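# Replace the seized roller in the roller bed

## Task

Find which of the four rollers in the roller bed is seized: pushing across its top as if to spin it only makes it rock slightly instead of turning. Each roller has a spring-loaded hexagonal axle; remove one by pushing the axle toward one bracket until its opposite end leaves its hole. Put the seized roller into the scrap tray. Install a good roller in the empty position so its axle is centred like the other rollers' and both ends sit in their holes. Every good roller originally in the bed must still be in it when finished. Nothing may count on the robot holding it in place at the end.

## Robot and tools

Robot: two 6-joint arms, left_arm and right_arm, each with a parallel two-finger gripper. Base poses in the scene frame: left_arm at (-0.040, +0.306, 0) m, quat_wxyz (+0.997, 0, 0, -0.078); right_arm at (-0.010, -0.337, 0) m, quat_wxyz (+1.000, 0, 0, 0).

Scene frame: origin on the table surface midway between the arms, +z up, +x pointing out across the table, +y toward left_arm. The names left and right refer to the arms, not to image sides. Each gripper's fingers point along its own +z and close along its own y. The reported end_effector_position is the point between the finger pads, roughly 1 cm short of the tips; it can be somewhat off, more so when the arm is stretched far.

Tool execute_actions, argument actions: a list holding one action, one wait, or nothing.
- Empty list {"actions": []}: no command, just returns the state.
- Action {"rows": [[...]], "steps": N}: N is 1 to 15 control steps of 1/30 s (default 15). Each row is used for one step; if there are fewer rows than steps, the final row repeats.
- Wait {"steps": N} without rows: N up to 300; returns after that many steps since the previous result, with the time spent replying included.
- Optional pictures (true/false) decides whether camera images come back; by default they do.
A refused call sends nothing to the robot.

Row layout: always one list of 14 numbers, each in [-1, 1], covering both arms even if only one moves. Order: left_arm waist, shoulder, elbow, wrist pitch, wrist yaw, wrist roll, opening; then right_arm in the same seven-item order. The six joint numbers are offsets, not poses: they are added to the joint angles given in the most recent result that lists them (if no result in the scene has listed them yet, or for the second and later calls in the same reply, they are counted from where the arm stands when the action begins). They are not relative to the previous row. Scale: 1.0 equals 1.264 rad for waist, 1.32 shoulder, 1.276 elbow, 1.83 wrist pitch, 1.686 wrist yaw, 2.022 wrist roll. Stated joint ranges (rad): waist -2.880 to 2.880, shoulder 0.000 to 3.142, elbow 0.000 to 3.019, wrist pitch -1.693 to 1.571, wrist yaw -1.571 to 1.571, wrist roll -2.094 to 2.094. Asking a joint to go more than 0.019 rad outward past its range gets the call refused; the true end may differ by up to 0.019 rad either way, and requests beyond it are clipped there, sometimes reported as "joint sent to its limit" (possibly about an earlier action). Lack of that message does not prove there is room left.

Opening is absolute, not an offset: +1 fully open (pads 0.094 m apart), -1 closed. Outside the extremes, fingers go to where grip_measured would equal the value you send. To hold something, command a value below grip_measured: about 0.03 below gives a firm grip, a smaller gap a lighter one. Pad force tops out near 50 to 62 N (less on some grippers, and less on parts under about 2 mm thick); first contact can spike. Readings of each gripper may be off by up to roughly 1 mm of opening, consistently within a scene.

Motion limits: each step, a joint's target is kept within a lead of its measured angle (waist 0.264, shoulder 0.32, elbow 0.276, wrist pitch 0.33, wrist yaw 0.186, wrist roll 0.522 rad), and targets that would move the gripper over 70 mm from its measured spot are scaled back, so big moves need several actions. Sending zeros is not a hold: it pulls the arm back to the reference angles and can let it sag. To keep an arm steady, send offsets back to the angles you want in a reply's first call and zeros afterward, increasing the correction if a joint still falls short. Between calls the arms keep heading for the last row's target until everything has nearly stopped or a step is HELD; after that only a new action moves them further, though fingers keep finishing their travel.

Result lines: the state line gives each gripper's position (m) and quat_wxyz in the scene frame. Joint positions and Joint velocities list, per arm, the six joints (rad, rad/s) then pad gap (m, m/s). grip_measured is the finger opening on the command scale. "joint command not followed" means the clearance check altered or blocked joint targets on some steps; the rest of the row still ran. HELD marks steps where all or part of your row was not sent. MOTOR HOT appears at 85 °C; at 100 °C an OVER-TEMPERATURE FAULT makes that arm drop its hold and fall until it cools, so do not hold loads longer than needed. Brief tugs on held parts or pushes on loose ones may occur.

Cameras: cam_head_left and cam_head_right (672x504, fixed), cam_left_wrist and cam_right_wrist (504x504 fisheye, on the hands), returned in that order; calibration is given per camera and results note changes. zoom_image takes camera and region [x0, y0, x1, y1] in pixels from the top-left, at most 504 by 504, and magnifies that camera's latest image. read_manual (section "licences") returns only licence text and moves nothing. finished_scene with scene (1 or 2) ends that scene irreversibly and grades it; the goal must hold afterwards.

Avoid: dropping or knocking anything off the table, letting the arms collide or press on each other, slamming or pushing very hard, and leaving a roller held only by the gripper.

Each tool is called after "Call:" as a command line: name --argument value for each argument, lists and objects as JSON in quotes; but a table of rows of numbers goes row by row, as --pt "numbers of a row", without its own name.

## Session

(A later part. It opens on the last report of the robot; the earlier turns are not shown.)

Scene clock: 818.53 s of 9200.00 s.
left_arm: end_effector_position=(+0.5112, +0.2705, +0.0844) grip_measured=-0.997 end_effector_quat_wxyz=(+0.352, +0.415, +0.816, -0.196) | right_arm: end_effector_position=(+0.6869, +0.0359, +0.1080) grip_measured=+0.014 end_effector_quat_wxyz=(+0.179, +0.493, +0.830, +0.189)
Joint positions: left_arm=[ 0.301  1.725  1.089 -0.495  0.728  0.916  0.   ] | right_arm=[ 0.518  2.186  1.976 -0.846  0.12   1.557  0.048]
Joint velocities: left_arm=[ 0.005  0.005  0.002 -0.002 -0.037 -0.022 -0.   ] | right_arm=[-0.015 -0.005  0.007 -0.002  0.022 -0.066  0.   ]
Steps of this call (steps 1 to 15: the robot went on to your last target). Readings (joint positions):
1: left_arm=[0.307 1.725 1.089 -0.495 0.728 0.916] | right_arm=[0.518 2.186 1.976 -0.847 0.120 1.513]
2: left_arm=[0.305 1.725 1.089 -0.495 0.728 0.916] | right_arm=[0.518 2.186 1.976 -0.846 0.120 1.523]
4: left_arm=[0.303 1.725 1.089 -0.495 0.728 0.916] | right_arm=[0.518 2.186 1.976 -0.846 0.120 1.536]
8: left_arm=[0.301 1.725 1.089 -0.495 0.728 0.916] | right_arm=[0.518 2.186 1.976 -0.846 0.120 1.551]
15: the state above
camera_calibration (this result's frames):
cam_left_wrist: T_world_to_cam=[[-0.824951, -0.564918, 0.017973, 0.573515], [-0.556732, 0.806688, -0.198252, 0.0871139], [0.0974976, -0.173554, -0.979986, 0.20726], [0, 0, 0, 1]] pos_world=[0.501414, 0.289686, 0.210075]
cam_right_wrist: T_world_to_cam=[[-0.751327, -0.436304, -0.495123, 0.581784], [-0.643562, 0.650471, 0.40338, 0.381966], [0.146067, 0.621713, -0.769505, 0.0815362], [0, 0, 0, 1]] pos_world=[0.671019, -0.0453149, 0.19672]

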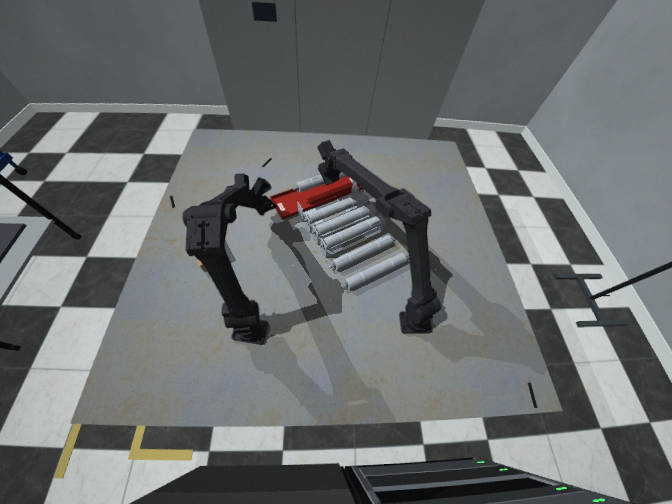

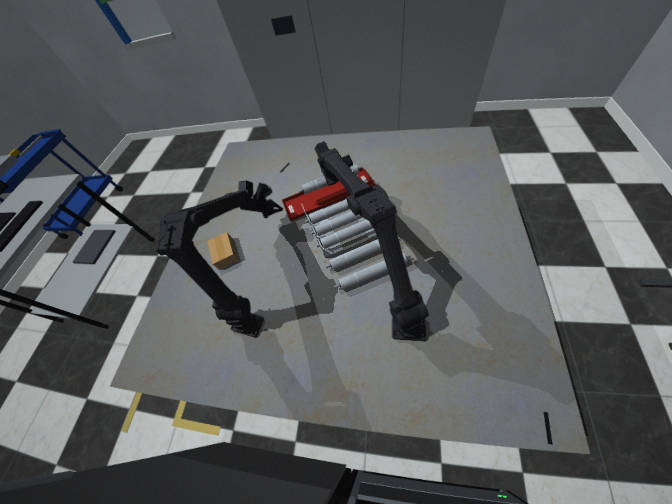

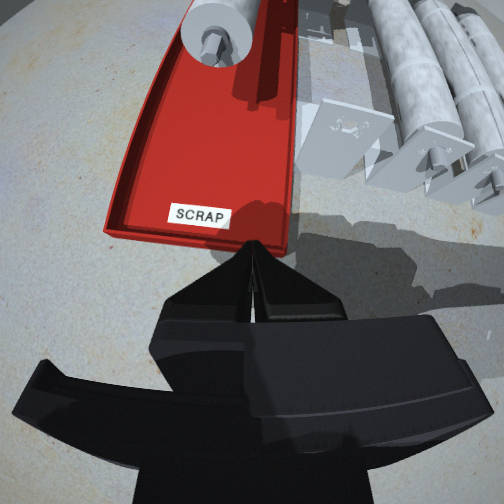

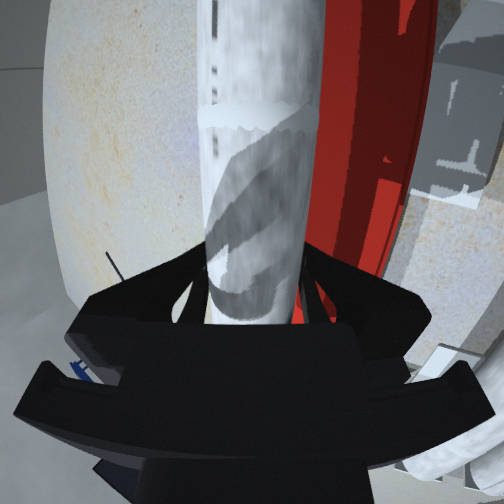

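Call:
execute_actions --actions '[{"rows":[[0,0,0.012,0,0,0,-1,0.015,-0.035,0.03,0.02,-0.005,0.01,-0.04],[0,0,0.012,0,0,0,-1,0.02,-0.03,0.03,0.02,-0.01,0.02,-0.04],[0,0,0.012,0,0,0,-1,0.025,-0.025,0.03,0.02,-0.015,0.03,-0.04],[0,0,0.012,0,0,0,-1,0.03,-0.02,0.03,0.02,-0.02,0.04,-0.04],[0,0,0.012,0,0,0,-1,0.035,-0.015,0.03,0.02,-0.025,0.05,-0.04],[0,0,0.012,0,0,0,-1,0.04,-0.01,0.03,0.02,-0.03,0.05,-0.04],[0,0,0.012,0,0,0,-1,0.04,-0.005,0.03,0.02,-0.03,0.05,-0.04],[0,0,0.012,0,0,0,-1,0.04,0,0.03,0.02,-0.03,0.05,-0.04],[0,0,0.012,0,0,0,-1,0.04,0.005,0.03,0.02,-0.03,0.05,-0.04],[0,0,0.012,0,0,0,-1,0.04,0.01,0.03,0.02,-0.03,0.05,-0.04]],"steps":15}]' --pictures false

Call:
execute_actions --actions '[{"steps":15}]'

Scene clock: 830.83 s of 9200.00 s.
left_arm: end_effector_position=(+0.5112, +0.2705, +0.0844) grip_measured=-0.997 end_effector_quat_wxyz=(+0.352, +0.415, +0.816, -0.196) | right_arm: end_effector_position=(+0.6606, +0.0764, +0.0604) grip_measured=+0.014 end_effector_quat_wxyz=(+0.132, +0.502, +0.834, +0.186)
Joint positions: left_arm=[ 0.301  1.725  1.089 -0.495  0.728  0.916  0.   ] | right_arm=[ 0.568  2.247  1.976 -0.846  0.069  1.635  0.048]
Joint velocities: left_arm=[-0.005 -0.005 -0.002  0.002 -0.051 -0.022 -0.001] | right_arm=[ 0.093  0.171  0.012  0.007 -0.022  0.007 -0.001]
Steps of this call (steps 1 to 15: the robot went on to your last target; steps 16 to 90: nothing new was sent; then 8.80 s passed at rest; steps 91 to 105: all 15 steps of this action). Readings (joint positions):
91: left_arm=[0.301 1.725 1.089 -0.495 0.728 0.916] | right_arm=[0.518 2.186 1.976 -0.846 0.117 1.559]
92: left_arm=[0.301 1.725 1.089 -0.495 0.728 0.916] | right_arm=[0.518 2.186 1.976 -0.846 0.112 1.562]
94: left_arm=[0.301 1.725 1.089 -0.495 0.728 0.916] | right_arm=[0.519 2.188 1.976 -0.846 0.097 1.578]
98: left_arm=[0.301 1.725 1.089 -0.495 0.728 0.916] | right_arm=[0.533 2.199 1.976 -0.846 0.074 1.615]
105: the state above

Scene clock: 831.33 s of 9200.00 s.
left_arm: end_effector_position=(+0.5112, +0.2705, +0.0844) grip_measured=-0.997 end_effector_quat_wxyz=(+0.352, +0.415, +0.816, -0.196) | right_arm: end_effector_position=(+0.6586, +0.0786, +0.0488) grip_measured=+0.014 end_effector_quat_wxyz=(+0.129, +0.503, +0.835, +0.180)
Joint positions: left_arm=[ 0.301  1.725  1.089 -0.495  0.728  0.916  0.   ] | right_arm=[ 0.572  2.263  1.976 -0.843  0.071  1.64   0.048]
Joint velocities: left_arm=[-0.015  0.005 -0.007 -0.002  0.007  0.007  0.   ] | right_arm=[-0.005  0.005  0.002  0.012  0.051 -0.066 -0.002]
Steps of this call (steps 1 to 15: the robot went on to your last target). Readings (joint positions):
1: left_arm=[0.301 1.725 1.089 -0.495 0.728 0.916] | right_arm=[0.570 2.253 1.976 -0.846 0.068 1.636]
2: left_arm=[0.301 1.725 1.089 -0.495 0.728 0.916] | right_arm=[0.571 2.258 1.976 -0.846 0.068 1.637]
4: left_arm=[0.301 1.725 1.089 -0.495 0.728 0.916] | right_arm=[0.572 2.262 1.976 -0.846 0.069 1.638]
8: left_arm=[0.301 1.725 1.089 -0.495 0.728 0.916] | right_arm=[0.572 2.263 1.976 -0.844 0.071 1.639]
15: the state above
camera_calibration (this result's frames):
cam_left_wrist: T_world_to_cam=[[-0.824951, -0.564918, 0.017973, 0.573515], [-0.556732, 0.806688, -0.198252, 0.0871139], [0.0974976, -0.173554, -0.979986, 0.20726], [0, 0, 0, 1]] pos_world=[0.501414, 0.289686, 0.210075]
cam_right_wrist: T_world_to_cam=[[-0.795406, -0.422776, -0.434269, 0.57488], [-0.602206, 0.632156, 0.487573, 0.330005], [0.0683915, 0.649338, -0.757419, 0.0620015], [0, 0, 0, 1]] pos_world=[0.651753, -0.00582874, 0.135712]

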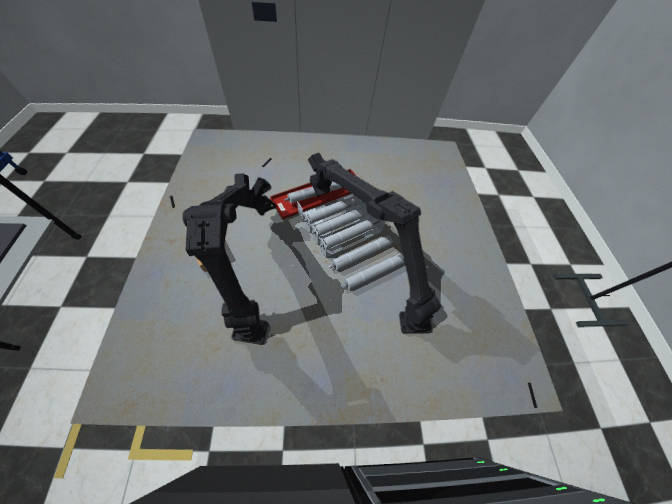

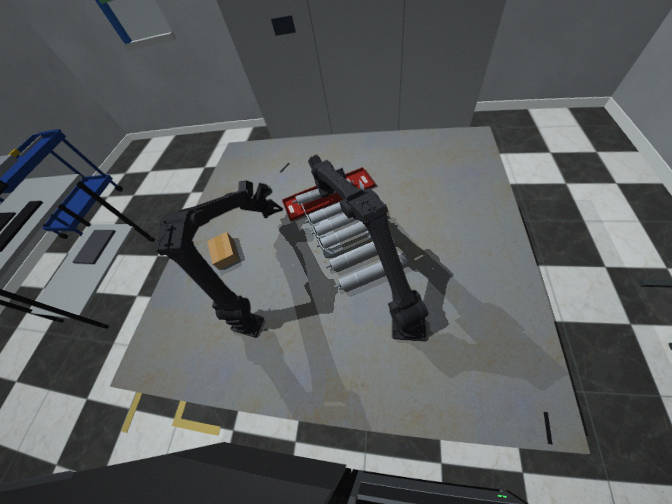

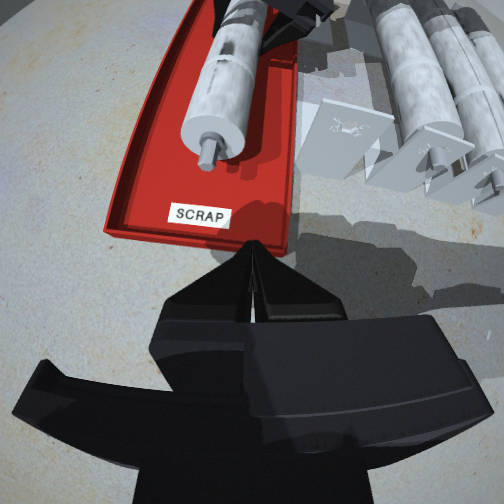

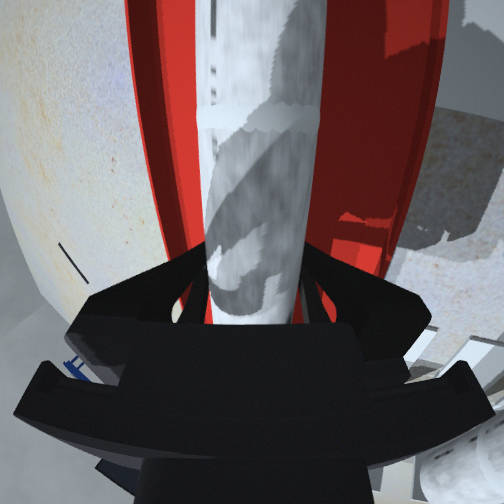

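Call:
execute_actions --actions '[{"rows":[[0,0,0.012,0,0,0,-1,0,-0.04,0.03,0.03,0,-0.01,-0.04],[0,0,0.012,0,0,0,-1,0,-0.04,0.03,0.04,0,-0.02,-0.04],[0,0,0.012,0,0,0,-1,0,-0.035,0.03,0.05,0,-0.03,-0.04],[0,0,0.012,0,0,0,-1,0,-0.03,0.03,0.06,0,-0.04,-0.04],[0,0,0.012,0,0,0,-1,0,-0.027,0.03,0.07,0,-0.04,-0.04],[0,0,0.012,0,0,0,-1,0,-0.024,0.03,0.075,0,-0.04,-0.04],[0,0,0.012,0,0,0,-1,0,-0.021,0.03,0.075,0,-0.04,-0.04],[0,0,0.012,0,0,0,-1,0,-0.018,0.03,0.075,0,-0.04,-0.04]],"steps":15}]' --pictures false

Call:
execute_actions --actions '[{"steps":15}]' --pictures false

Scene clock: 840.93 s of 9200.00 s.
left_arm: end_effector_position=(+0.5112, +0.2705, +0.0844) grip_measured=-0.997 end_effector_quat_wxyz=(+0.352, +0.415, +0.816, -0.196) | right_arm: end_effector_position=(+0.6752, +0.0893, +0.0457) grip_measured=+0.014 end_effector_quat_wxyz=(+0.153, +0.471, +0.843, +0.210)
Joint positions: left_arm=[ 0.301  1.725  1.089 -0.495  0.728  0.916  0.   ] | right_arm=[ 0.572  2.281  1.976 -0.745  0.071  1.573  0.048]
Joint velocities: left_arm=[-0.005 -0.005 -0.002 -0.012  0.022 -0.066 -0.001] | right_arm=[ 0.005  0.054  0.017 -0.017 -0.037 -0.095 -0.001]
Steps of this call (steps 1 to 15: the robot went on to your last target; steps 16 to 90: nothing new was sent; then 6.10 s passed at rest; steps 91 to 105: all 15 steps of this action). Readings (joint positions):
91: left_arm=[0.301 1.725 1.089 -0.495 0.728 0.916] | right_arm=[0.572 2.263 1.976 -0.840 0.071 1.639]
92: left_arm=[0.301 1.725 1.089 -0.495 0.728 0.916] | right_arm=[0.572 2.263 1.976 -0.834 0.071 1.635]
94: left_arm=[0.301 1.725 1.089 -0.495 0.728 0.916] | right_arm=[0.572 2.264 1.976 -0.808 0.071 1.617]
98: left_arm=[0.301 1.725 1.089 -0.495 0.728 0.916] | right_arm=[0.572 2.269 1.976 -0.751 0.071 1.589]
105: the state above

Scene clock: 841.43 s of 9200.00 s.
left_arm: end_effector_position=(+0.5112, +0.2705, +0.0844) grip_measured=-0.997 end_effector_quat_wxyz=(+0.352, +0.415, +0.816, -0.196) | right_arm: end_effector_position=(+0.6753, +0.0891, +0.0443) grip_measured=+0.014 end_effector_quat_wxyz=(+0.154, +0.468, +0.845, +0.208)
Joint positions: left_arm=[ 0.301  1.725  1.089 -0.495  0.728  0.916  0.   ] | right_arm=[ 0.572  2.283  1.976 -0.744  0.072  1.564  0.048]
Joint velocities: left_arm=[-0.005 -0.005 -0.017 -0.007 -0.022  0.007  0.001] | right_arm=[-0.015  0.005 -0.007  0.007 -0.022 -0.022  0.   ]
Steps of this call (steps 1 to 15: the robot went on to your last target). Readings (joint positions):
1: left_arm=[0.301 1.725 1.089 -0.495 0.728 0.916] | right_arm=[0.572 2.282 1.976 -0.745 0.071 1.570]
2: left_arm=[0.301 1.725 1.089 -0.495 0.728 0.916] | right_arm=[0.572 2.283 1.976 -0.745 0.072 1.568]
4: left_arm=[0.301 1.725 1.089 -0.495 0.728 0.916] | right_arm=[0.572 2.283 1.976 -0.745 0.072 1.567]
8: left_arm=[0.301 1.725 1.089 -0.495 0.728 0.916] | right_arm=[0.572 2.283 1.976 -0.744 0.072 1.565]
15: the state above
All arms were judged still, so your last target was given up. Only a new action makes them travel on or press farther. Fingers that are still opening or closing keep moving.

Call:
execute_actions --actions '[{"rows":[[0,0,0.012,0,0,0,-1,0,-0.028,0.03,0.02,0,0,-0.04],[0,0,0.012,0,0,0,-1,0,-0.025,0.03,0.02,0,0,-0.04],[0,0,0.012,0,0,0,-1,0,-0.022,0.03,0.02,0,0,-0.04],[0,0,0.012,0,0,0,-1,0,-0.02,0.03,0.02,0,0,-0.04],[0,0,0.012,0,0,0,-1,0,-0.018,0.03,0.02,0,0,-0.04],[0,0,0.012,0,0,0,-1,0,-0.016,0.03,0.02,0,0,-0.04],[0,0,0.012,0,0,0,-1,0,-0.014,0.03,0.02,0,0,-0.04],[0,0,0.012,0,0,0,-1,0,-0.012,0.03,0.02,0,0,-0.04],[0,0,0.012,0,0,0,-1,0,-0.01,0.03,0.02,0,0,-0.04],[0,0,0.012,0,0,0,-1,0,-0.008,0.03,0.02,0,0,-0.04],[0,0,0.012,0,0,0,-1,0,-0.005,0.03,0.02,0,0,-0.04],[0,0,0.012,0,0,0,-1,0,0,0.03,0.02,0,0,-0.04],[0,0,0.012,0,0,0,-1,0,0.005,0.03,0.02,0,0,-0.04],[0,0,0.012,0,0,0,-1,0,0.01,0.02,0.01,0,0,-0.04]],"steps":15}]' --pictures false

Call:
execute_actions --actions '[{"steps":10}]'

Scene clock: 854.00 s of 9200.00 s.
left_arm: end_effector_position=(+0.5112, +0.2705, +0.0844) grip_measured=-0.997 end_effector_quat_wxyz=(+0.352, +0.415, +0.816, -0.196) | right_arm: end_effector_position=(+0.6755, +0.0888, +0.0365) grip_measured=+0.014 end_effector_quat_wxyz=(+0.154, +0.466, +0.847, +0.205)
Joint positions: left_arm=[ 0.301  1.725  1.089 -0.495  0.728  0.916  0.   ] | right_arm=[ 0.572  2.293  1.976 -0.74   0.074  1.557  0.048]
Joint velocities: left_arm=[ 0.005  0.005 -0.002 -0.002 -0.022  0.022 -0.   ] | right_arm=[-0.005 -0.005 -0.012 -0.002 -0.037  0.022 -0.001]
Steps of this call (steps 1 to 90: nothing new was sent; then 9.07 s passed at rest; steps 91 to 105: all 15 steps of this action). Readings (joint positions):
91: left_arm=[0.301 1.725 1.089 -0.495 0.728 0.916] | right_arm=[0.572 2.283 1.976 -0.744 0.072 1.564]
92: left_arm=[0.301 1.725 1.089 -0.495 0.728 0.916] | right_arm=[0.572 2.283 1.976 -0.744 0.073 1.564]
94: left_arm=[0.301 1.725 1.089 -0.495 0.728 0.916] | right_arm=[0.572 2.283 1.976 -0.744 0.073 1.564]
98: left_arm=[0.301 1.725 1.089 -0.495 0.728 0.916] | right_arm=[0.572 2.286 1.976 -0.743 0.073 1.562]
105: the state above

Scene clock: 854.33 s of 9200.00 s.
left_arm: end_effector_position=(+0.5112, +0.2705, +0.0844) grip_measured=-0.997 end_effector_quat_wxyz=(+0.352, +0.415, +0.816, -0.196) | right_arm: end_effector_position=(+0.6755, +0.0888, +0.0365) grip_measured=+0.014 end_effector_quat_wxyz=(+0.154, +0.466, +0.847, +0.205)
Joint positions: left_arm=[ 0.301  1.725  1.089 -0.495  0.728  0.916  0.   ] | right_arm=[ 0.572  2.293  1.976 -0.74   0.074  1.557  0.048]
Joint velocities: left_arm=[-0.005  0.005 -0.002  0.002  0.022  0.051 -0.001] | right_arm=[-0.005 -0.005  0.012 -0.012  0.007  0.081 -0.   ]
Steps of this call (steps 1 to 10: the robot went on to your last target). Readings (joint positions):
1: left_arm=[0.301 1.725 1.089 -0.495 0.728 0.916] | right_arm=[0.572 2.293 1.976 -0.740 0.074 1.557]
2: left_arm=[0.301 1.725 1.089 -0.495 0.728 0.916] | right_arm=[0.572 2.293 1.976 -0.740 0.074 1.557]
4: left_arm=[0.301 1.725 1.089 -0.495 0.728 0.916] | right_arm=[0.572 2.293 1.976 -0.740 0.074 1.557]
8: left_arm=[0.301 1.725 1.089 -0.495 0.728 0.916] | right_arm=[0.572 2.293 1.976 -0.740 0.074 1.557]
10: the state above
camera_calibration (this result's frames):
cam_left_wrist: T_world_to_cam=[[-0.824951, -0.564918, 0.017973, 0.573515], [-0.556732, 0.806688, -0.198252, 0.0871139], [0.0974976, -0.173554, -0.979986, 0.20726], [0, 0, 0, 1]] pos_world=[0.501414, 0.289686, 0.210075]
cam_right_wrist: T_world_to_cam=[[-0.727174, -0.47654, -0.494092, 0.548141], [-0.681734, 0.585597, 0.438538, 0.3994], [0.0803582, 0.655732, -0.750705, 0.0360171], [0, 0, 0, 1]] pos_world=[0.667984, 0.00370587, 0.122718]

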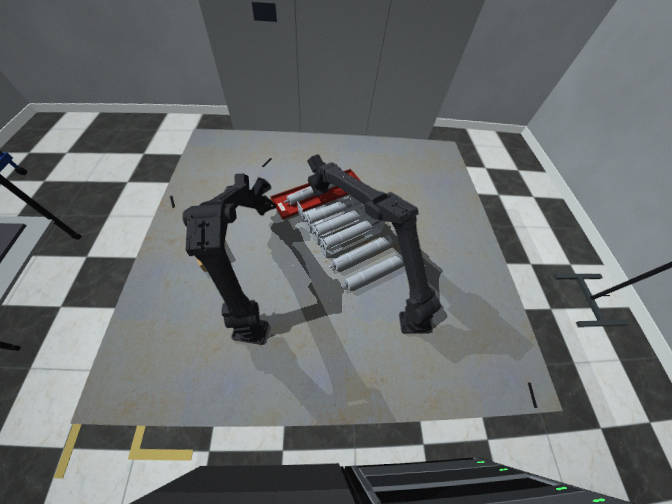

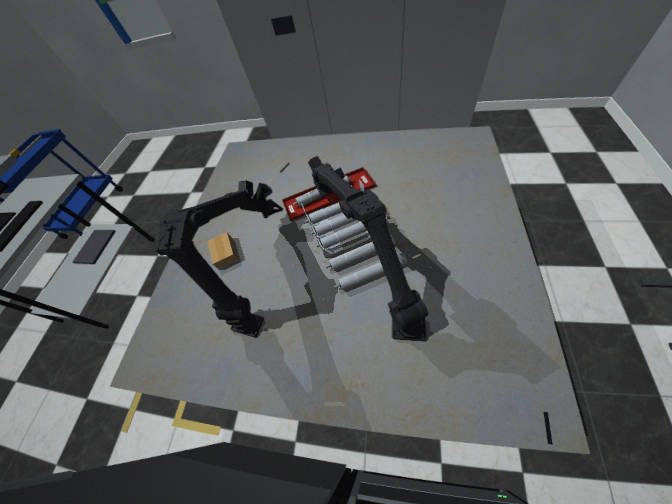

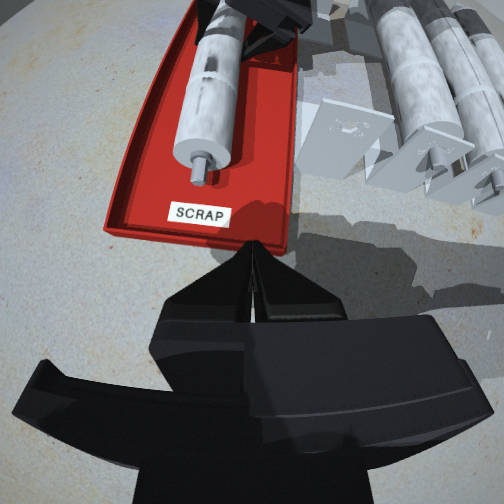

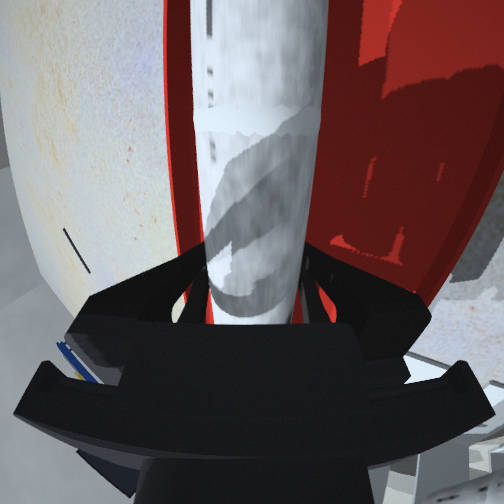

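Call:
execute_actions --actions '[{"rows":[[0,0,0.012,0,0,0,-1,0,0,0.012,0,0,0,0.02],[0,0,0.012,0,0,0,-1,0,0,0.012,0,0,0,0.1],[0,0,0.012,0,0,0,-1,0,0,0.012,0,0,0,0.25],[0,0,0.012,0,0,0,-1,0,0,0.012,0,0,0,0.25],[0,0,0.012,0,0,0,-1,0,-0.02,0,0,0,0,0.25],[0,0,0.012,0,0,0,-1,0,-0.035,-0.01,0,0,0,0.25],[0,0,0.012,0,0,0,-1,0,-0.05,-0.02,0,0,0,0.25],[0,0,0.012,0,0,0,-1,0,-0.065,-0.03,0,0,0,0.25],[0,0,0.012,0,0,0,-1,0,-0.08,-0.04,0,0,0,0.25],[0,0,0.012,0,0,0,-1,0,-0.095,-0.05,0,0,0,0.25],[0,0,0.012,0,0,0,-1,0,-0.11,-0.06,0,0,0,0.25],[0,0,0.012,0,0,0,-1,0,-0.13,-0.07,0,0,0,0.25],[0,0,0.012,0,0,0,-1,0,-0.16,-0.07,0,0,0,0.25],[0,0,0.012,0,0,0,-1,0,-0.2,-0.07,0,0,0,0.25],[0,0,0.012,0,0,0,-1,0,-0.24,-0.07,0,0,0,0.25]],"steps":15}]' --pictures false

Call:
execute_actions --actions '[{"steps":30}]'

Call:
zoom_image --camera "cam_head_left" --region '[290,190,430,300]'

Scene clock: 882.70 s of 9200.00 s.
left_arm: end_effector_position=(+0.5112, +0.2705, +0.0844) grip_measured=-0.997 end_effector_quat_wxyz=(+0.352, +0.415, +0.816, -0.196) | right_arm: end_effector_position=(+0.6602, +0.0789, +0.1055) grip_measured=+0.248 end_effector_quat_wxyz=(+0.168, +0.463, +0.840, +0.229)
Joint positions: left_arm=[ 0.301  1.725  1.089 -0.495  0.728  0.916  0.   ] | right_arm=[ 0.572  2.152  1.892 -0.74   0.074  1.557  0.059]
Joint velocities: left_arm=[-0.015  0.005 -0.017  0.007 -0.022  0.037  0.   ] | right_arm=[-0.005 -0.62  -0.007  0.012  0.022  0.095 -0.001]
Steps of this call (steps 1 to 15: the robot went on to your last target; steps 16 to 90: nothing new was sent; then 24.87 s passed at rest; steps 91 to 105: all 15 steps of this action). Readings (joint positions):
91: left_arm=[0.301 1.725 1.089 -0.495 0.728 0.916] | right_arm=[0.572 2.293 1.976 -0.740 0.074 1.557]
92: left_arm=[0.301 1.725 1.089 -0.495 0.728 0.916] | right_arm=[0.572 2.293 1.976 -0.740 0.074 1.557]
94: left_arm=[0.301 1.725 1.089 -0.495 0.728 0.916] | right_arm=[0.572 2.293 1.976 -0.740 0.074 1.557]
98: left_arm=[0.301 1.725 1.089 -0.495 0.728 0.916] | right_arm=[0.572 2.278 1.963 -0.740 0.074 1.557]
105: the state above

Scene clock: 883.70 s of 9200.00 s.
left_arm: end_effector_position=(+0.5112, +0.2705, +0.0844) grip_measured=-0.997 end_effector_quat_wxyz=(+0.352, +0.415, +0.816, -0.196) | right_arm: end_effector_position=(+0.6521, +0.0737, +0.2541) grip_measured=+0.248 end_effector_quat_wxyz=(+0.211, +0.451, +0.810, +0.310)
Joint positions: left_arm=[ 0.301  1.725  1.089 -0.495  0.728  0.916  0.   ] | right_arm=[ 0.572  1.957  1.892 -0.74   0.074  1.557  0.059]
Joint velocities: left_arm=[-0.015  0.015 -0.022  0.002 -0.007 -0.037  0.001] | right_arm=[-0.005  0.005  0.012 -0.012  0.007 -0.007  0.001]
Steps of this call (steps 1 to 30: the robot went on to your last target). Readings (joint positions):
1: left_arm=[0.301 1.725 1.089 -0.495 0.728 0.916] | right_arm=[0.572 2.130 1.892 -0.740 0.074 1.557]
2: left_arm=[0.301 1.725 1.089 -0.495 0.728 0.916] | right_arm=[0.572 2.106 1.892 -0.740 0.074 1.557]
4: left_arm=[0.301 1.725 1.089 -0.495 0.728 0.916] | right_arm=[0.572 2.056 1.892 -0.740 0.074 1.557]
8: left_arm=[0.301 1.725 1.089 -0.495 0.728 0.916] | right_arm=[0.572 1.962 1.892 -0.740 0.074 1.557]
30: the state above
camera_calibration (this result's frames):
cam_left_wrist: T_world_to_cam=[[-0.824951, -0.564918, 0.017973, 0.573515], [-0.556732, 0.806688, -0.198252, 0.0871139], [0.0974976, -0.173554, -0.979986, 0.20726], [0, 0, 0, 1]] pos_world=[0.501414, 0.289686, 0.210075]
cam_right_wrist: T_world_to_cam=[[-0.599935, -0.394684, -0.695918, 0.593759], [-0.767158, 0.530641, 0.360401, 0.376423], [0.227039, 0.750097, -0.621135, 0.075636], [0, 0, 0, 1]] pos_world=[0.62782, -0.0221328, 0.324525]

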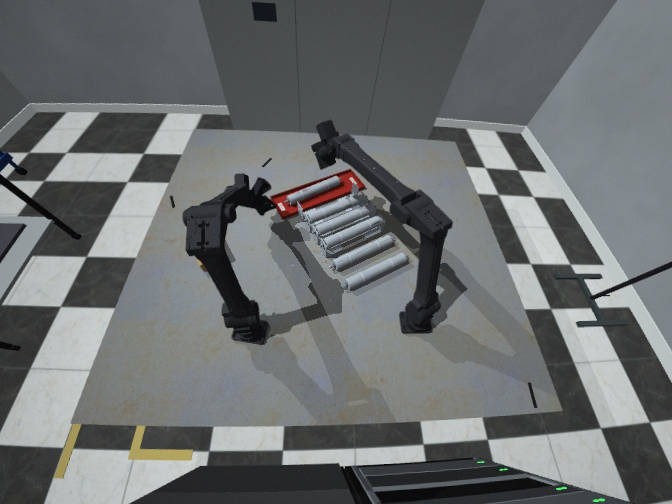

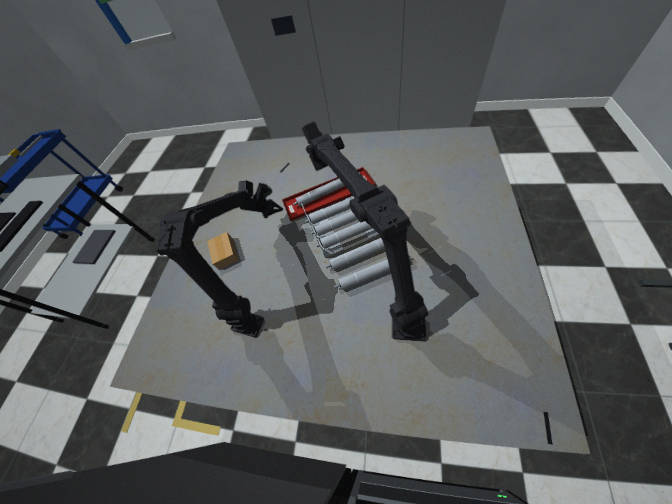

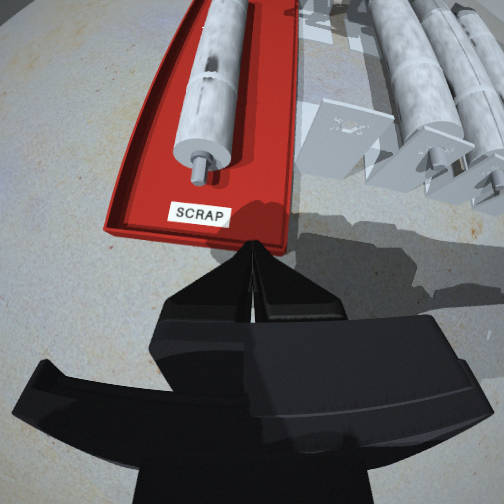

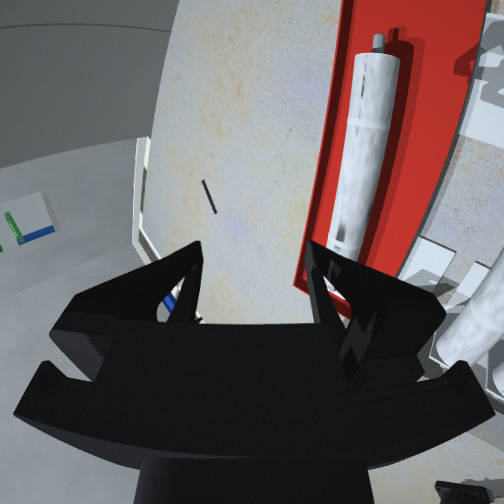

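Region (290, 190, 430, 300) of cam_head_left's 672x504 image, scaled by 3.600, with more detail than that image has; it fills the top 396 rows of this view, and the rest is white.

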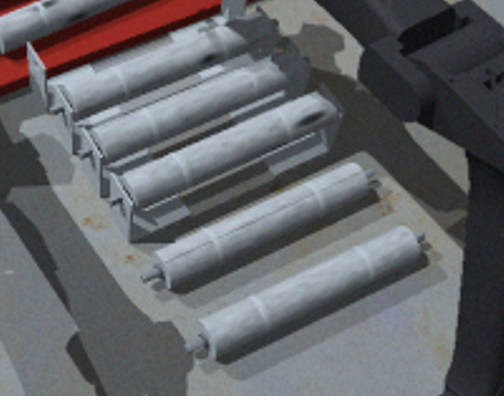

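Call:
execute_actions --actions '[{"rows":[[0,0,0.012,0,0,0,-1,-0.02,-0.522,-0.772,-0.19,-0.053,0.05,0.35]],"steps":15}]' --pictures false

Call:
execute_actions --actions '[{"steps":45}]'

Scene clock: 893.80 s of 9200.00 s.
left_arm: end_effector_position=(+0.5112, +0.2705, +0.0844) grip_measured=-0.997 end_effector_quat_wxyz=(+0.352, +0.415, +0.816, -0.196) | right_arm: end_effector_position=(+0.3720, -0.0900, +0.2358) grip_measured=+0.348 end_effector_quat_wxyz=(+0.084, +0.489, +0.850, +0.174)
Joint positions: left_arm=[ 0.301  1.725  1.089 -0.495  0.728  0.916  0.   ] | right_arm=[ 0.57   1.292  1.161 -1.052 -0.01   1.617  0.063]
Joint velocities: left_arm=[-0.005 -0.015 -0.012 -0.002  0.037 -0.022  0.   ] | right_arm=[-0.015 -1.275 -1.375 -0.168 -0.081  0.051 -0.001]
Steps of this call (steps 1 to 15: the robot went on to your last target; steps 16 to 90: nothing new was sent; then 6.60 s passed at rest; steps 91 to 105: all 15 steps of this action). Readings (joint positions):
91: left_arm=[0.301 1.725 1.089 -0.495 0.728 0.916] | right_arm=[0.571 1.946 1.877 -0.759 0.054 1.561]
92: left_arm=[0.301 1.725 1.089 -0.495 0.728 0.916] | right_arm=[0.571 1.919 1.837 -0.801 0.036 1.566]
94: left_arm=[0.301 1.725 1.089 -0.495 0.728 0.916] | right_arm=[0.571 1.849 1.738 -0.884 0.014 1.577]
98: left_arm=[0.301 1.725 1.089 -0.495 0.728 0.916] | right_arm=[0.571 1.673 1.535 -0.984 -0.005 1.594]
105: the state above

Scene clock: 895.30 s of 9200.00 s.
left_arm: end_effector_position=(+0.5112, +0.2705, +0.0844) grip_measured=-0.997 end_effector_quat_wxyz=(+0.352, +0.415, +0.816, -0.196) | right_arm: end_effector_position=(+0.2943, -0.1440, +0.1285) grip_measured=+0.348 end_effector_quat_wxyz=(+0.020, +0.515, +0.855, +0.053)
Joint positions: left_arm=[ 0.301  1.725  1.089 -0.495  0.728  0.916  0.   ] | right_arm=[ 0.559  1.276  0.901 -1.083 -0.013  1.644  0.063]
Joint velocities: left_arm=[-0.015 -0.015 -0.002 -0.007 -0.095  0.037 -0.   ] | right_arm=[-0.015  0.005 -0.002 -0.012  0.007 -0.022 -0.001]
Steps of this call (steps 1 to 30: the robot went on to your last target; steps 31 to 45: nothing new was sent). Readings (joint positions):
1: left_arm=[0.301 1.725 1.089 -0.495 0.728 0.916] | right_arm=[0.570 1.255 1.114 -1.057 -0.010 1.619]
2: left_arm=[0.301 1.725 1.089 -0.495 0.728 0.916] | right_arm=[0.570 1.229 1.071 -1.061 -0.010 1.621]
4: left_arm=[0.301 1.725 1.089 -0.495 0.728 0.916] | right_arm=[0.568 1.209 0.996 -1.069 -0.012 1.627]
8: left_arm=[0.301 1.725 1.089 -0.495 0.728 0.916] | right_arm=[0.561 1.250 0.908 -1.082 -0.013 1.638]
45: the state above
All arms were judged still, so your last target was given up. Only a new action makes them travel on or press farther. Fingers that are still opening or closing keep moving.
camera_calibration (this result's frames):
cam_left_wrist: T_world_to_cam=[[-0.824951, -0.564918, 0.017973, 0.573515], [-0.556732, 0.806688, -0.198252, 0.0871139], [0.0974976, -0.173554, -0.979986, 0.20726], [0, 0, 0, 1]] pos_world=[0.501414, 0.289686, 0.210075]
cam_right_wrist: T_world_to_cam=[[-0.881347, -0.45813, -0.115519, 0.204801], [-0.433221, 0.686035, 0.584531, 0.158032], [-0.188541, 0.565219, -0.803106, 0.36125], [0, 0, 0, 1]] pos_world=[0.317074, -0.218776, 0.221406]

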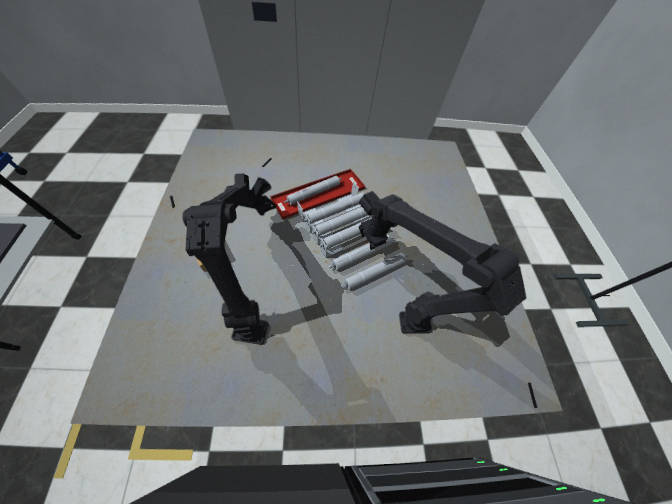

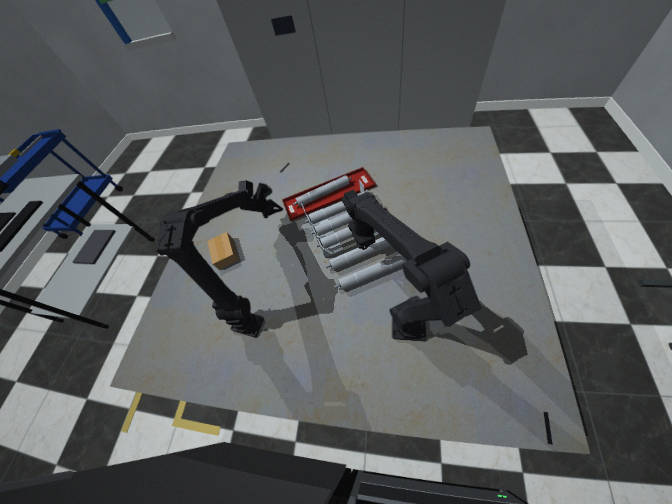

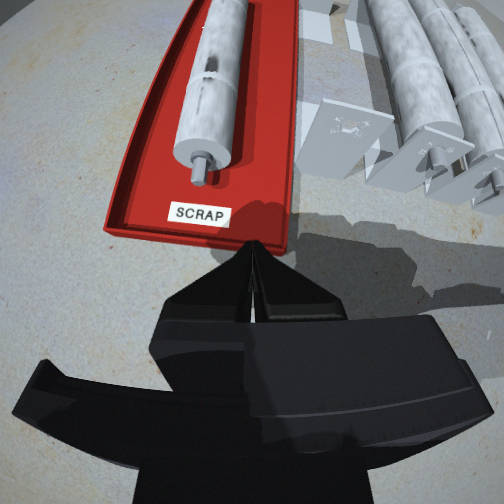

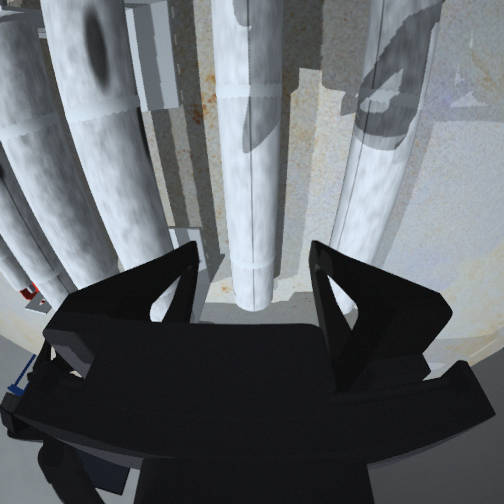

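Call:
execute_actions --actions '[{"rows":[[0,0,0.012,0,0,0,-1,0,0.03,-0.015,0.03,0,0,0.28],[0,0,0.012,0,0,0,-1,0,0.04,-0.025,0.05,0,0,0.28],[0,0,0.012,0,0,0,-1,0,0.055,-0.035,0.07,0,0,0.28],[0,0,0.012,0,0,0,-1,0,0.07,-0.045,0.09,0,0,0.28],[0,0,0.012,0,0,0,-1,0,0.08,-0.057,0.105,0,0,0.28],[0,0,0.012,0,0,0,-1,0,0.09,-0.069,0.123,0,0,0.28]],"steps":15}]'

Scene clock: 914.07 s of 9200.00 s.
left_arm: end_effector_position=(+0.5112, +0.2705, +0.0844) grip_measured=-0.997 end_effector_quat_wxyz=(+0.352, +0.415, +0.816, -0.196) | right_arm: end_effector_position=(+0.3029, -0.1386, +0.0589) grip_measured=+0.282 end_effector_quat_wxyz=(+0.019, +0.515, +0.855, +0.052)
Joint positions: left_arm=[ 0.301  1.725  1.089 -0.495  0.728  0.916  0.   ] | right_arm=[ 0.559  1.402  0.814 -0.871 -0.013  1.644  0.06 ]
Joint velocities: left_arm=[-0.005  0.005 -0.027  0.002 -0.066 -0.022  0.001] | right_arm=[-0.005 -0.005  0.007  0.046 -0.066 -0.066  0.   ]
Steps of this call (steps 1 to 90: nothing new was sent; then 15.27 s passed at rest; steps 91 to 105: all 15 steps of this action). Readings (joint positions):
91: left_arm=[0.301 1.725 1.089 -0.495 0.728 0.916] | right_arm=[0.559 1.277 0.900 -1.075 -0.013 1.644]
92: left_arm=[0.301 1.725 1.089 -0.495 0.728 0.916] | right_arm=[0.559 1.280 0.898 -1.055 -0.013 1.644]
94: left_arm=[0.301 1.725 1.089 -0.495 0.728 0.916] | right_arm=[0.559 1.298 0.885 -0.994 -0.013 1.644]
98: left_arm=[0.301 1.725 1.089 -0.495 0.728 0.916] | right_arm=[0.559 1.368 0.841 -0.887 -0.013 1.644]
105: the state above
camera_calibration (this result's frames):
cam_left_wrist: T_world_to_cam=[[-0.824951, -0.564918, 0.017973, 0.573515], [-0.556732, 0.806688, -0.198252, 0.0871139], [0.0974976, -0.173554, -0.979986, 0.20726], [0, 0, 0, 1]] pos_world=[0.501414, 0.289686, 0.210075]
cam_right_wrist: T_world_to_cam=[[-0.881569, -0.458269, -0.113253, 0.206768], [-0.432087, 0.686744, 0.584537, 0.198522], [-0.190099, 0.564244, -0.803424, 0.304258], [0, 0, 0, 1]] pos_world=[0.325898, -0.213255, 0.151822]

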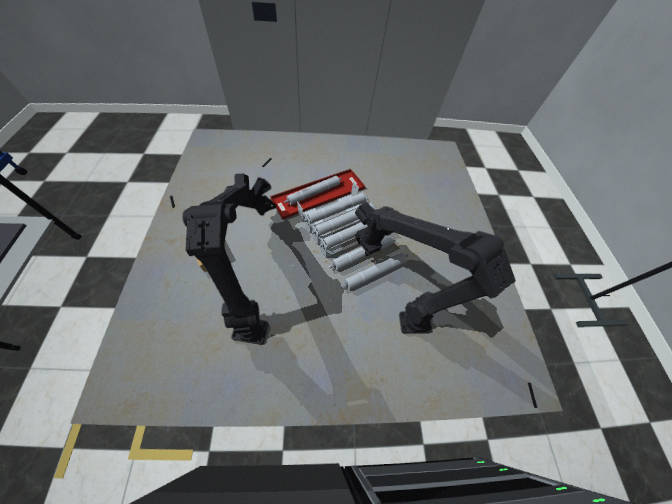

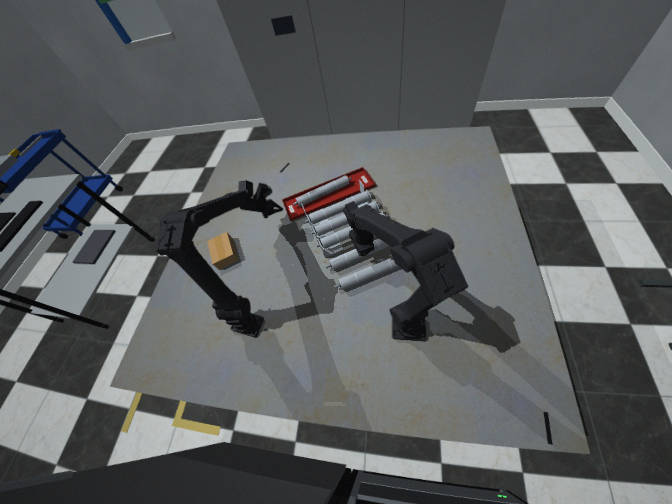

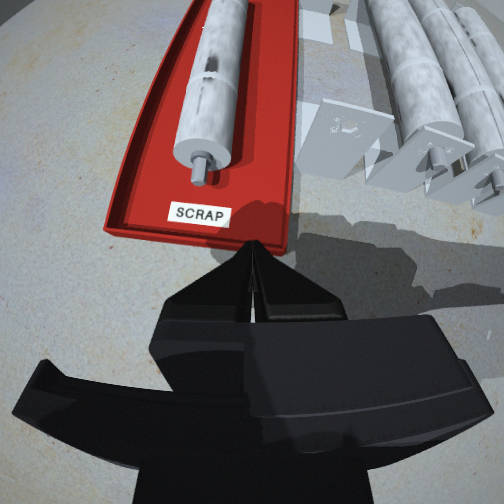

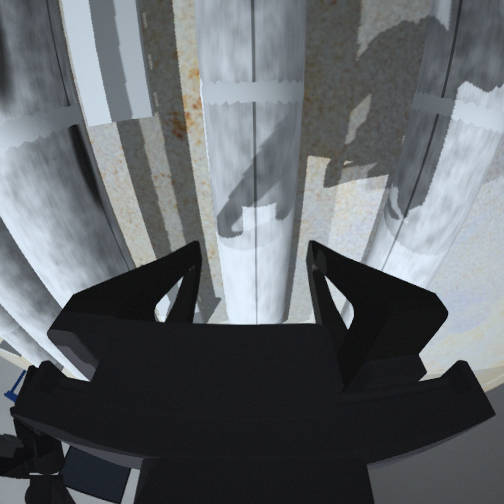

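Call:
execute_actions --actions '[{"rows":[[0,0,0.012,0,0,0,-1,0,0.015,-0.01,0.02,0,-0.015,0.28],[0,0,0.012,0,0,0,-1,0,0.02,-0.017,0.03,0,-0.015,0.28],[0,0,0.012,0,0,0,-1,0,0.025,-0.025,0.043,0,-0.015,0.28],[0,0,0.012,0,0,0,-1,0,0.03,-0.033,0.056,0,-0.015,0.28],[0,0,0.012,0,0,0,-1,0,0.035,-0.04,0.07,0,-0.015,0.28],[0,0,0.012,0,0,0,-1,0,0.04,-0.048,0.084,0,-0.015,0.28]],"steps":15}]'

Scene clock: 924.97 s of 9200.00 s.
left_arm: end_effector_position=(+0.5112, +0.2705, +0.0844) grip_measured=-0.997 end_effector_quat_wxyz=(+0.352, +0.415, +0.816, -0.196) | right_arm: end_effector_position=(+0.3083, -0.1353, +0.0310) grip_measured=+0.282 end_effector_quat_wxyz=(+0.031, +0.508, +0.858, +0.074)
Joint positions: left_arm=[ 0.301  1.725  1.089 -0.495  0.728  0.916  0.   ] | right_arm=[ 0.559  1.444  0.761 -0.729 -0.013  1.629  0.06 ]
Joint velocities: left_arm=[-0.005 -0.005  0.027 -0.007 -0.037 -0.037  0.   ] | right_arm=[-0.005 -0.024 -0.007 -0.017 -0.007 -0.066 -0.   ]
Steps of this call (steps 1 to 15: the robot went on to your last target; steps 16 to 90: nothing new was sent; then 7.40 s passed at rest; steps 91 to 105: all 15 steps of this action). Readings (joint positions):
91: left_arm=[0.301 1.725 1.089 -0.495 0.728 0.916] | right_arm=[0.559 1.402 0.814 -0.866 -0.013 1.641]
92: left_arm=[0.301 1.725 1.089 -0.495 0.728 0.916] | right_arm=[0.559 1.403 0.812 -0.855 -0.013 1.639]
94: left_arm=[0.301 1.725 1.089 -0.495 0.728 0.916] | right_arm=[0.559 1.406 0.804 -0.819 -0.013 1.635]
98: left_arm=[0.301 1.725 1.089 -0.495 0.728 0.916] | right_arm=[0.559 1.423 0.771 -0.752 -0.013 1.631]
105: the state above
camera_calibration (this result's frames):
cam_left_wrist: T_world_to_cam=[[-0.824951, -0.564918, 0.017973, 0.573515], [-0.556732, 0.806688, -0.198252, 0.0871139], [0.0974976, -0.173554, -0.979986, 0.20726], [0, 0, 0, 1]] pos_world=[0.501414, 0.289686, 0.210075]
cam_right_wrist: T_world_to_cam=[[-0.868982, -0.467897, -0.16107, 0.206199], [-0.466546, 0.666178, 0.581843, 0.222742], [-0.164941, 0.580758, -0.797192, 0.275288], [0, 0, 0, 1]] pos_world=[0.328509, -0.211781, 0.123069]

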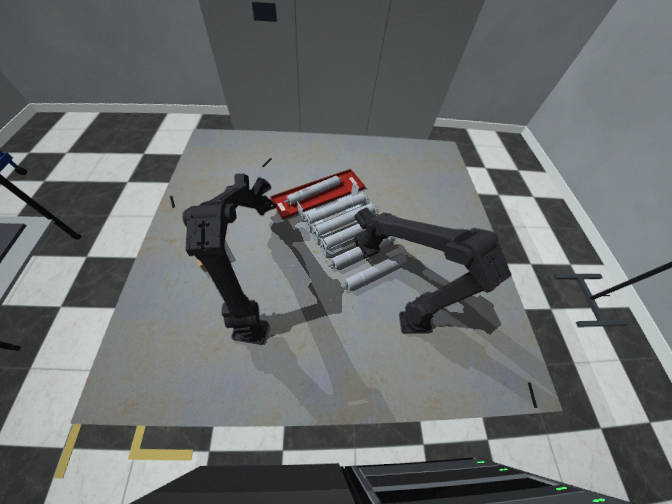

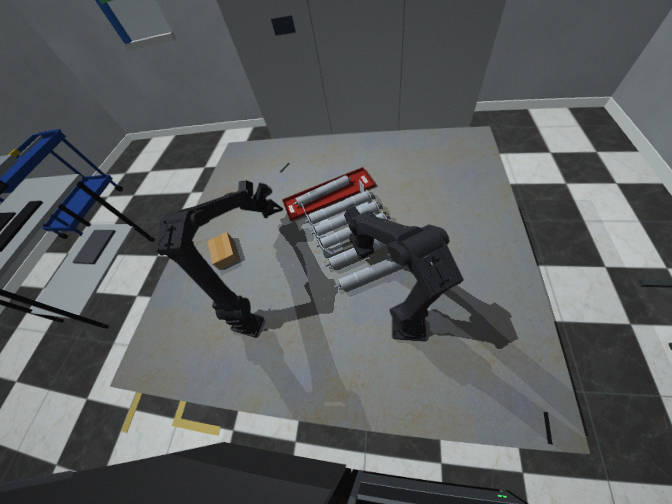

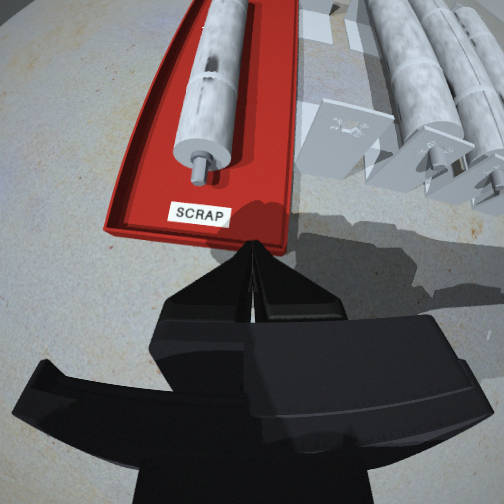

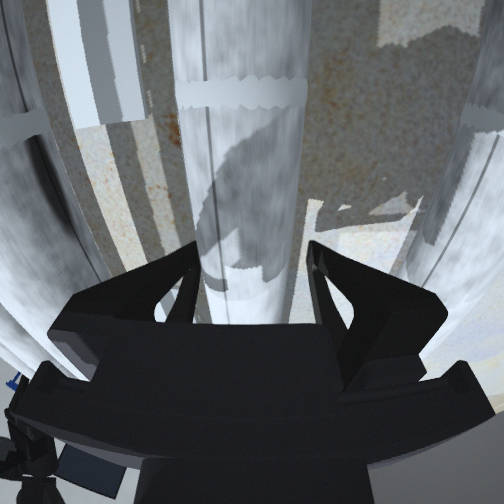

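Call:
execute_actions --actions '[{"rows":[[0,0,0.012,0,0,0,-1,0,0.022,0.005,0.012,0,0,0.28],[0,0,0.012,0,0,0,-1,0,0.022,0.005,0.012,0,0,0.28],[0,0,0.012,0,0,0,-1,0,0.022,0.005,0.012,0,0,0.28],[0,0,0.012,0,0,0,-1,0,0.022,0.005,0.012,0,0,0.28],[0,0,0.012,0,0,0,-1,0,0.022,0.005,0.012,0,0,0.28],[0,0,0.012,0,0,0,-1,0,0.022,0.005,0.012,0,0,0.28],[0,0,0.012,0,0,0,-1,0,0.022,0.005,0.012,0,0,0.22],[0,0,0.012,0,0,0,-1,0,0.022,0.005,0.012,0,0,0.16],[0,0,0.012,0,0,0,-1,0,0.022,0.005,0.012,0,0,0.1],[0,0,0.012,0,0,0,-1,0,0.022,0.005,0.012,0,0,0.06],[0,0,0.012,0,0,0,-1,0,0.022,0.005,0.012,0,0,0.03],[0,0,0.012,0,0,0,-1,0,0.022,0.005,0.012,0,0,0.0],[0,0,0.012,0,0,0,-1,0,0.022,0.005,0.012,0,0,-0.04]],"steps":15}]' --pictures false

Scene clock: 937.47 s of 9200.00 s.
left_arm: end_effector_position=(+0.5112, +0.2705, +0.0844) grip_measured=-0.997 end_effector_quat_wxyz=(+0.352, +0.415, +0.816, -0.196) | right_arm: end_effector_position=(+0.3099, -0.1343, +0.0275) grip_measured=+0.016 end_effector_quat_wxyz=(+0.031, +0.507, +0.858, +0.074)
Joint positions: left_arm=[ 0.301  1.725  1.089 -0.495  0.728  0.916  0.   ] | right_arm=[ 0.559  1.455  0.761 -0.716 -0.013  1.628  0.048]
Joint velocities: left_arm=[-0.015  0.015 -0.007 -0.007  0.007  0.022 -0.   ] | right_arm=[-0.005 -0.015  0.002  0.002 -0.022 -0.11   0.   ]
Steps of this call (steps 1 to 15: the robot went on to your last target; steps 16 to 90: nothing new was sent; then 9.00 s passed at rest; steps 91 to 105: all 15 steps of this action). Readings (joint positions):
91: left_arm=[0.301 1.725 1.089 -0.495 0.728 0.916] | right_arm=[0.559 1.444 0.761 -0.727 -0.013 1.628]
92: left_arm=[0.301 1.725 1.089 -0.495 0.728 0.916] | right_arm=[0.559 1.446 0.761 -0.724 -0.013 1.628]
94: left_arm=[0.301 1.725 1.089 -0.495 0.728 0.916] | right_arm=[0.559 1.450 0.761 -0.721 -0.013 1.628]
98: left_arm=[0.301 1.725 1.089 -0.495 0.728 0.916] | right_arm=[0.559 1.455 0.761 -0.720 -0.013 1.628]
105: the state above

Call:
execute_actions --actions '[{"rows":[[0,0,0.012,0,0,0,-1,0,-0.02,0.06,0,0,0,-0.04],[0,0,0.012,0,0,0,-1,0,-0.03,0.075,-0.01,0,0,-0.04],[0,0,0.012,0,0,0,-1,0,-0.04,0.085,-0.02,0,0,-0.04],[0,0,0.012,0,0,0,-1,0,-0.05,0.095,-0.035,0,0,-0.04],[0,0,0.012,0,0,0,-1,0,-0.06,0.105,-0.05,0,0,-0.04],[0,0,0.012,0,0,0,-1,0,-0.07,0.115,-0.065,0,0,-0.04],[0,0,0.012,0,0,0,-1,0,-0.08,0.125,-0.08,0,0,-0.04],[0,0,0.012,0,0,0,-1,0,-0.09,0.135,-0.095,0,0,-0.04],[0,0,0.012,0,0,0,-1,0,-0.1,0.145,-0.11,0,0,-0.04],[0,0,0.012,0,0,0,-1,0,-0.11,0.155,-0.125,0,0,-0.04],[0,0,0.012,0,0,0,-1,0,-0.12,0.165,-0.14,0,0,-0.04]],"steps":15}]' --pictures false

Scene clock: 951.97 s of 9200.00 s.
left_arm: end_effector_position=(+0.5112, +0.2705, +0.0844) grip_measured=-0.997 end_effector_quat_wxyz=(+0.352, +0.415, +0.816, -0.196) | right_arm: end_effector_position=(+0.2895, -0.1470, +0.0650) grip_measured=+0.016 end_effector_quat_wxyz=(+0.009, +0.509, +0.860, +0.032)
Joint positions: left_arm=[ 0.301  1.725  1.089 -0.495  0.728  0.916  0.   ] | right_arm=[ 0.559  1.379  0.812 -0.94  -0.013  1.628  0.048]
Joint velocities: left_arm=[-0.005 -0.005 -0.002  0.012 -0.022 -0.037  0.   ] | right_arm=[-0.015 -0.2    0.125 -0.247  0.066  0.051 -0.001]
Steps of this call (steps 1 to 15: the robot went on to your last target; steps 16 to 90: nothing new was sent; then 11.00 s passed at rest; steps 91 to 105: all 15 steps of this action). Readings (joint positions):
91: left_arm=[0.301 1.725 1.089 -0.495 0.728 0.916] | right_arm=[0.559 1.455 0.763 -0.716 -0.013 1.628]
92: left_arm=[0.301 1.725 1.089 -0.495 0.728 0.916] | right_arm=[0.559 1.455 0.764 -0.719 -0.013 1.628]
94: left_arm=[0.301 1.725 1.089 -0.495 0.728 0.916] | right_arm=[0.559 1.455 0.770 -0.740 -0.013 1.628]
98: left_arm=[0.301 1.725 1.089 -0.495 0.728 0.916] | right_arm=[0.559 1.439 0.788 -0.818 -0.013 1.628]
105: the state above

Call:
execute_actions --actions '[]' --pictures false

Scene clock: 956.17 s of 9200.00 s.
left_arm: end_effector_position=(+0.5112, +0.2705, +0.0844) grip_measured=-0.997 end_effector_quat_wxyz=(+0.352, +0.415, +0.816, -0.196) | right_arm: end_effector_position=(+0.3071, -0.1360, +0.0966) grip_measured=+0.016 end_effector_quat_wxyz=(+0.024, +0.508, +0.859, +0.061)
Joint positions: left_arm=[ 0.301  1.725  1.089 -0.495  0.728  0.916  0.   ] | right_arm=[ 0.559  1.346  0.872 -0.967 -0.013  1.628  0.048]
Joint velocities: left_arm=[-0.015 -0.005  0.007 -0.002  0.007  0.007  0.   ] | right_arm=[-0.005  0.005 -0.012  0.007  0.051 -0.022  0.002]
Steps of this call (steps 1 to 30: the robot went on to your last target; steps 31 to 90: nothing new was sent; then 1.20 s passed at rest). Readings (joint positions):
1: left_arm=[0.301 1.725 1.089 -0.495 0.728 0.916] | right_arm=[0.559 1.372 0.817 -0.947 -0.013 1.628]
2: left_arm=[0.301 1.725 1.089 -0.495 0.728 0.916] | right_arm=[0.559 1.367 0.821 -0.952 -0.013 1.628]
4: left_arm=[0.301 1.725 1.089 -0.495 0.728 0.916] | right_arm=[0.559 1.360 0.831 -0.959 -0.013 1.628]
8: left_arm=[0.301 1.725 1.089 -0.495 0.728 0.916] | right_arm=[0.559 1.354 0.851 -0.963 -0.013 1.628]
90: the state above
All arms were judged still, so your last target was given up. Only a new action makes them travel on or press farther. Fingers that are still opening or closing keep moving.


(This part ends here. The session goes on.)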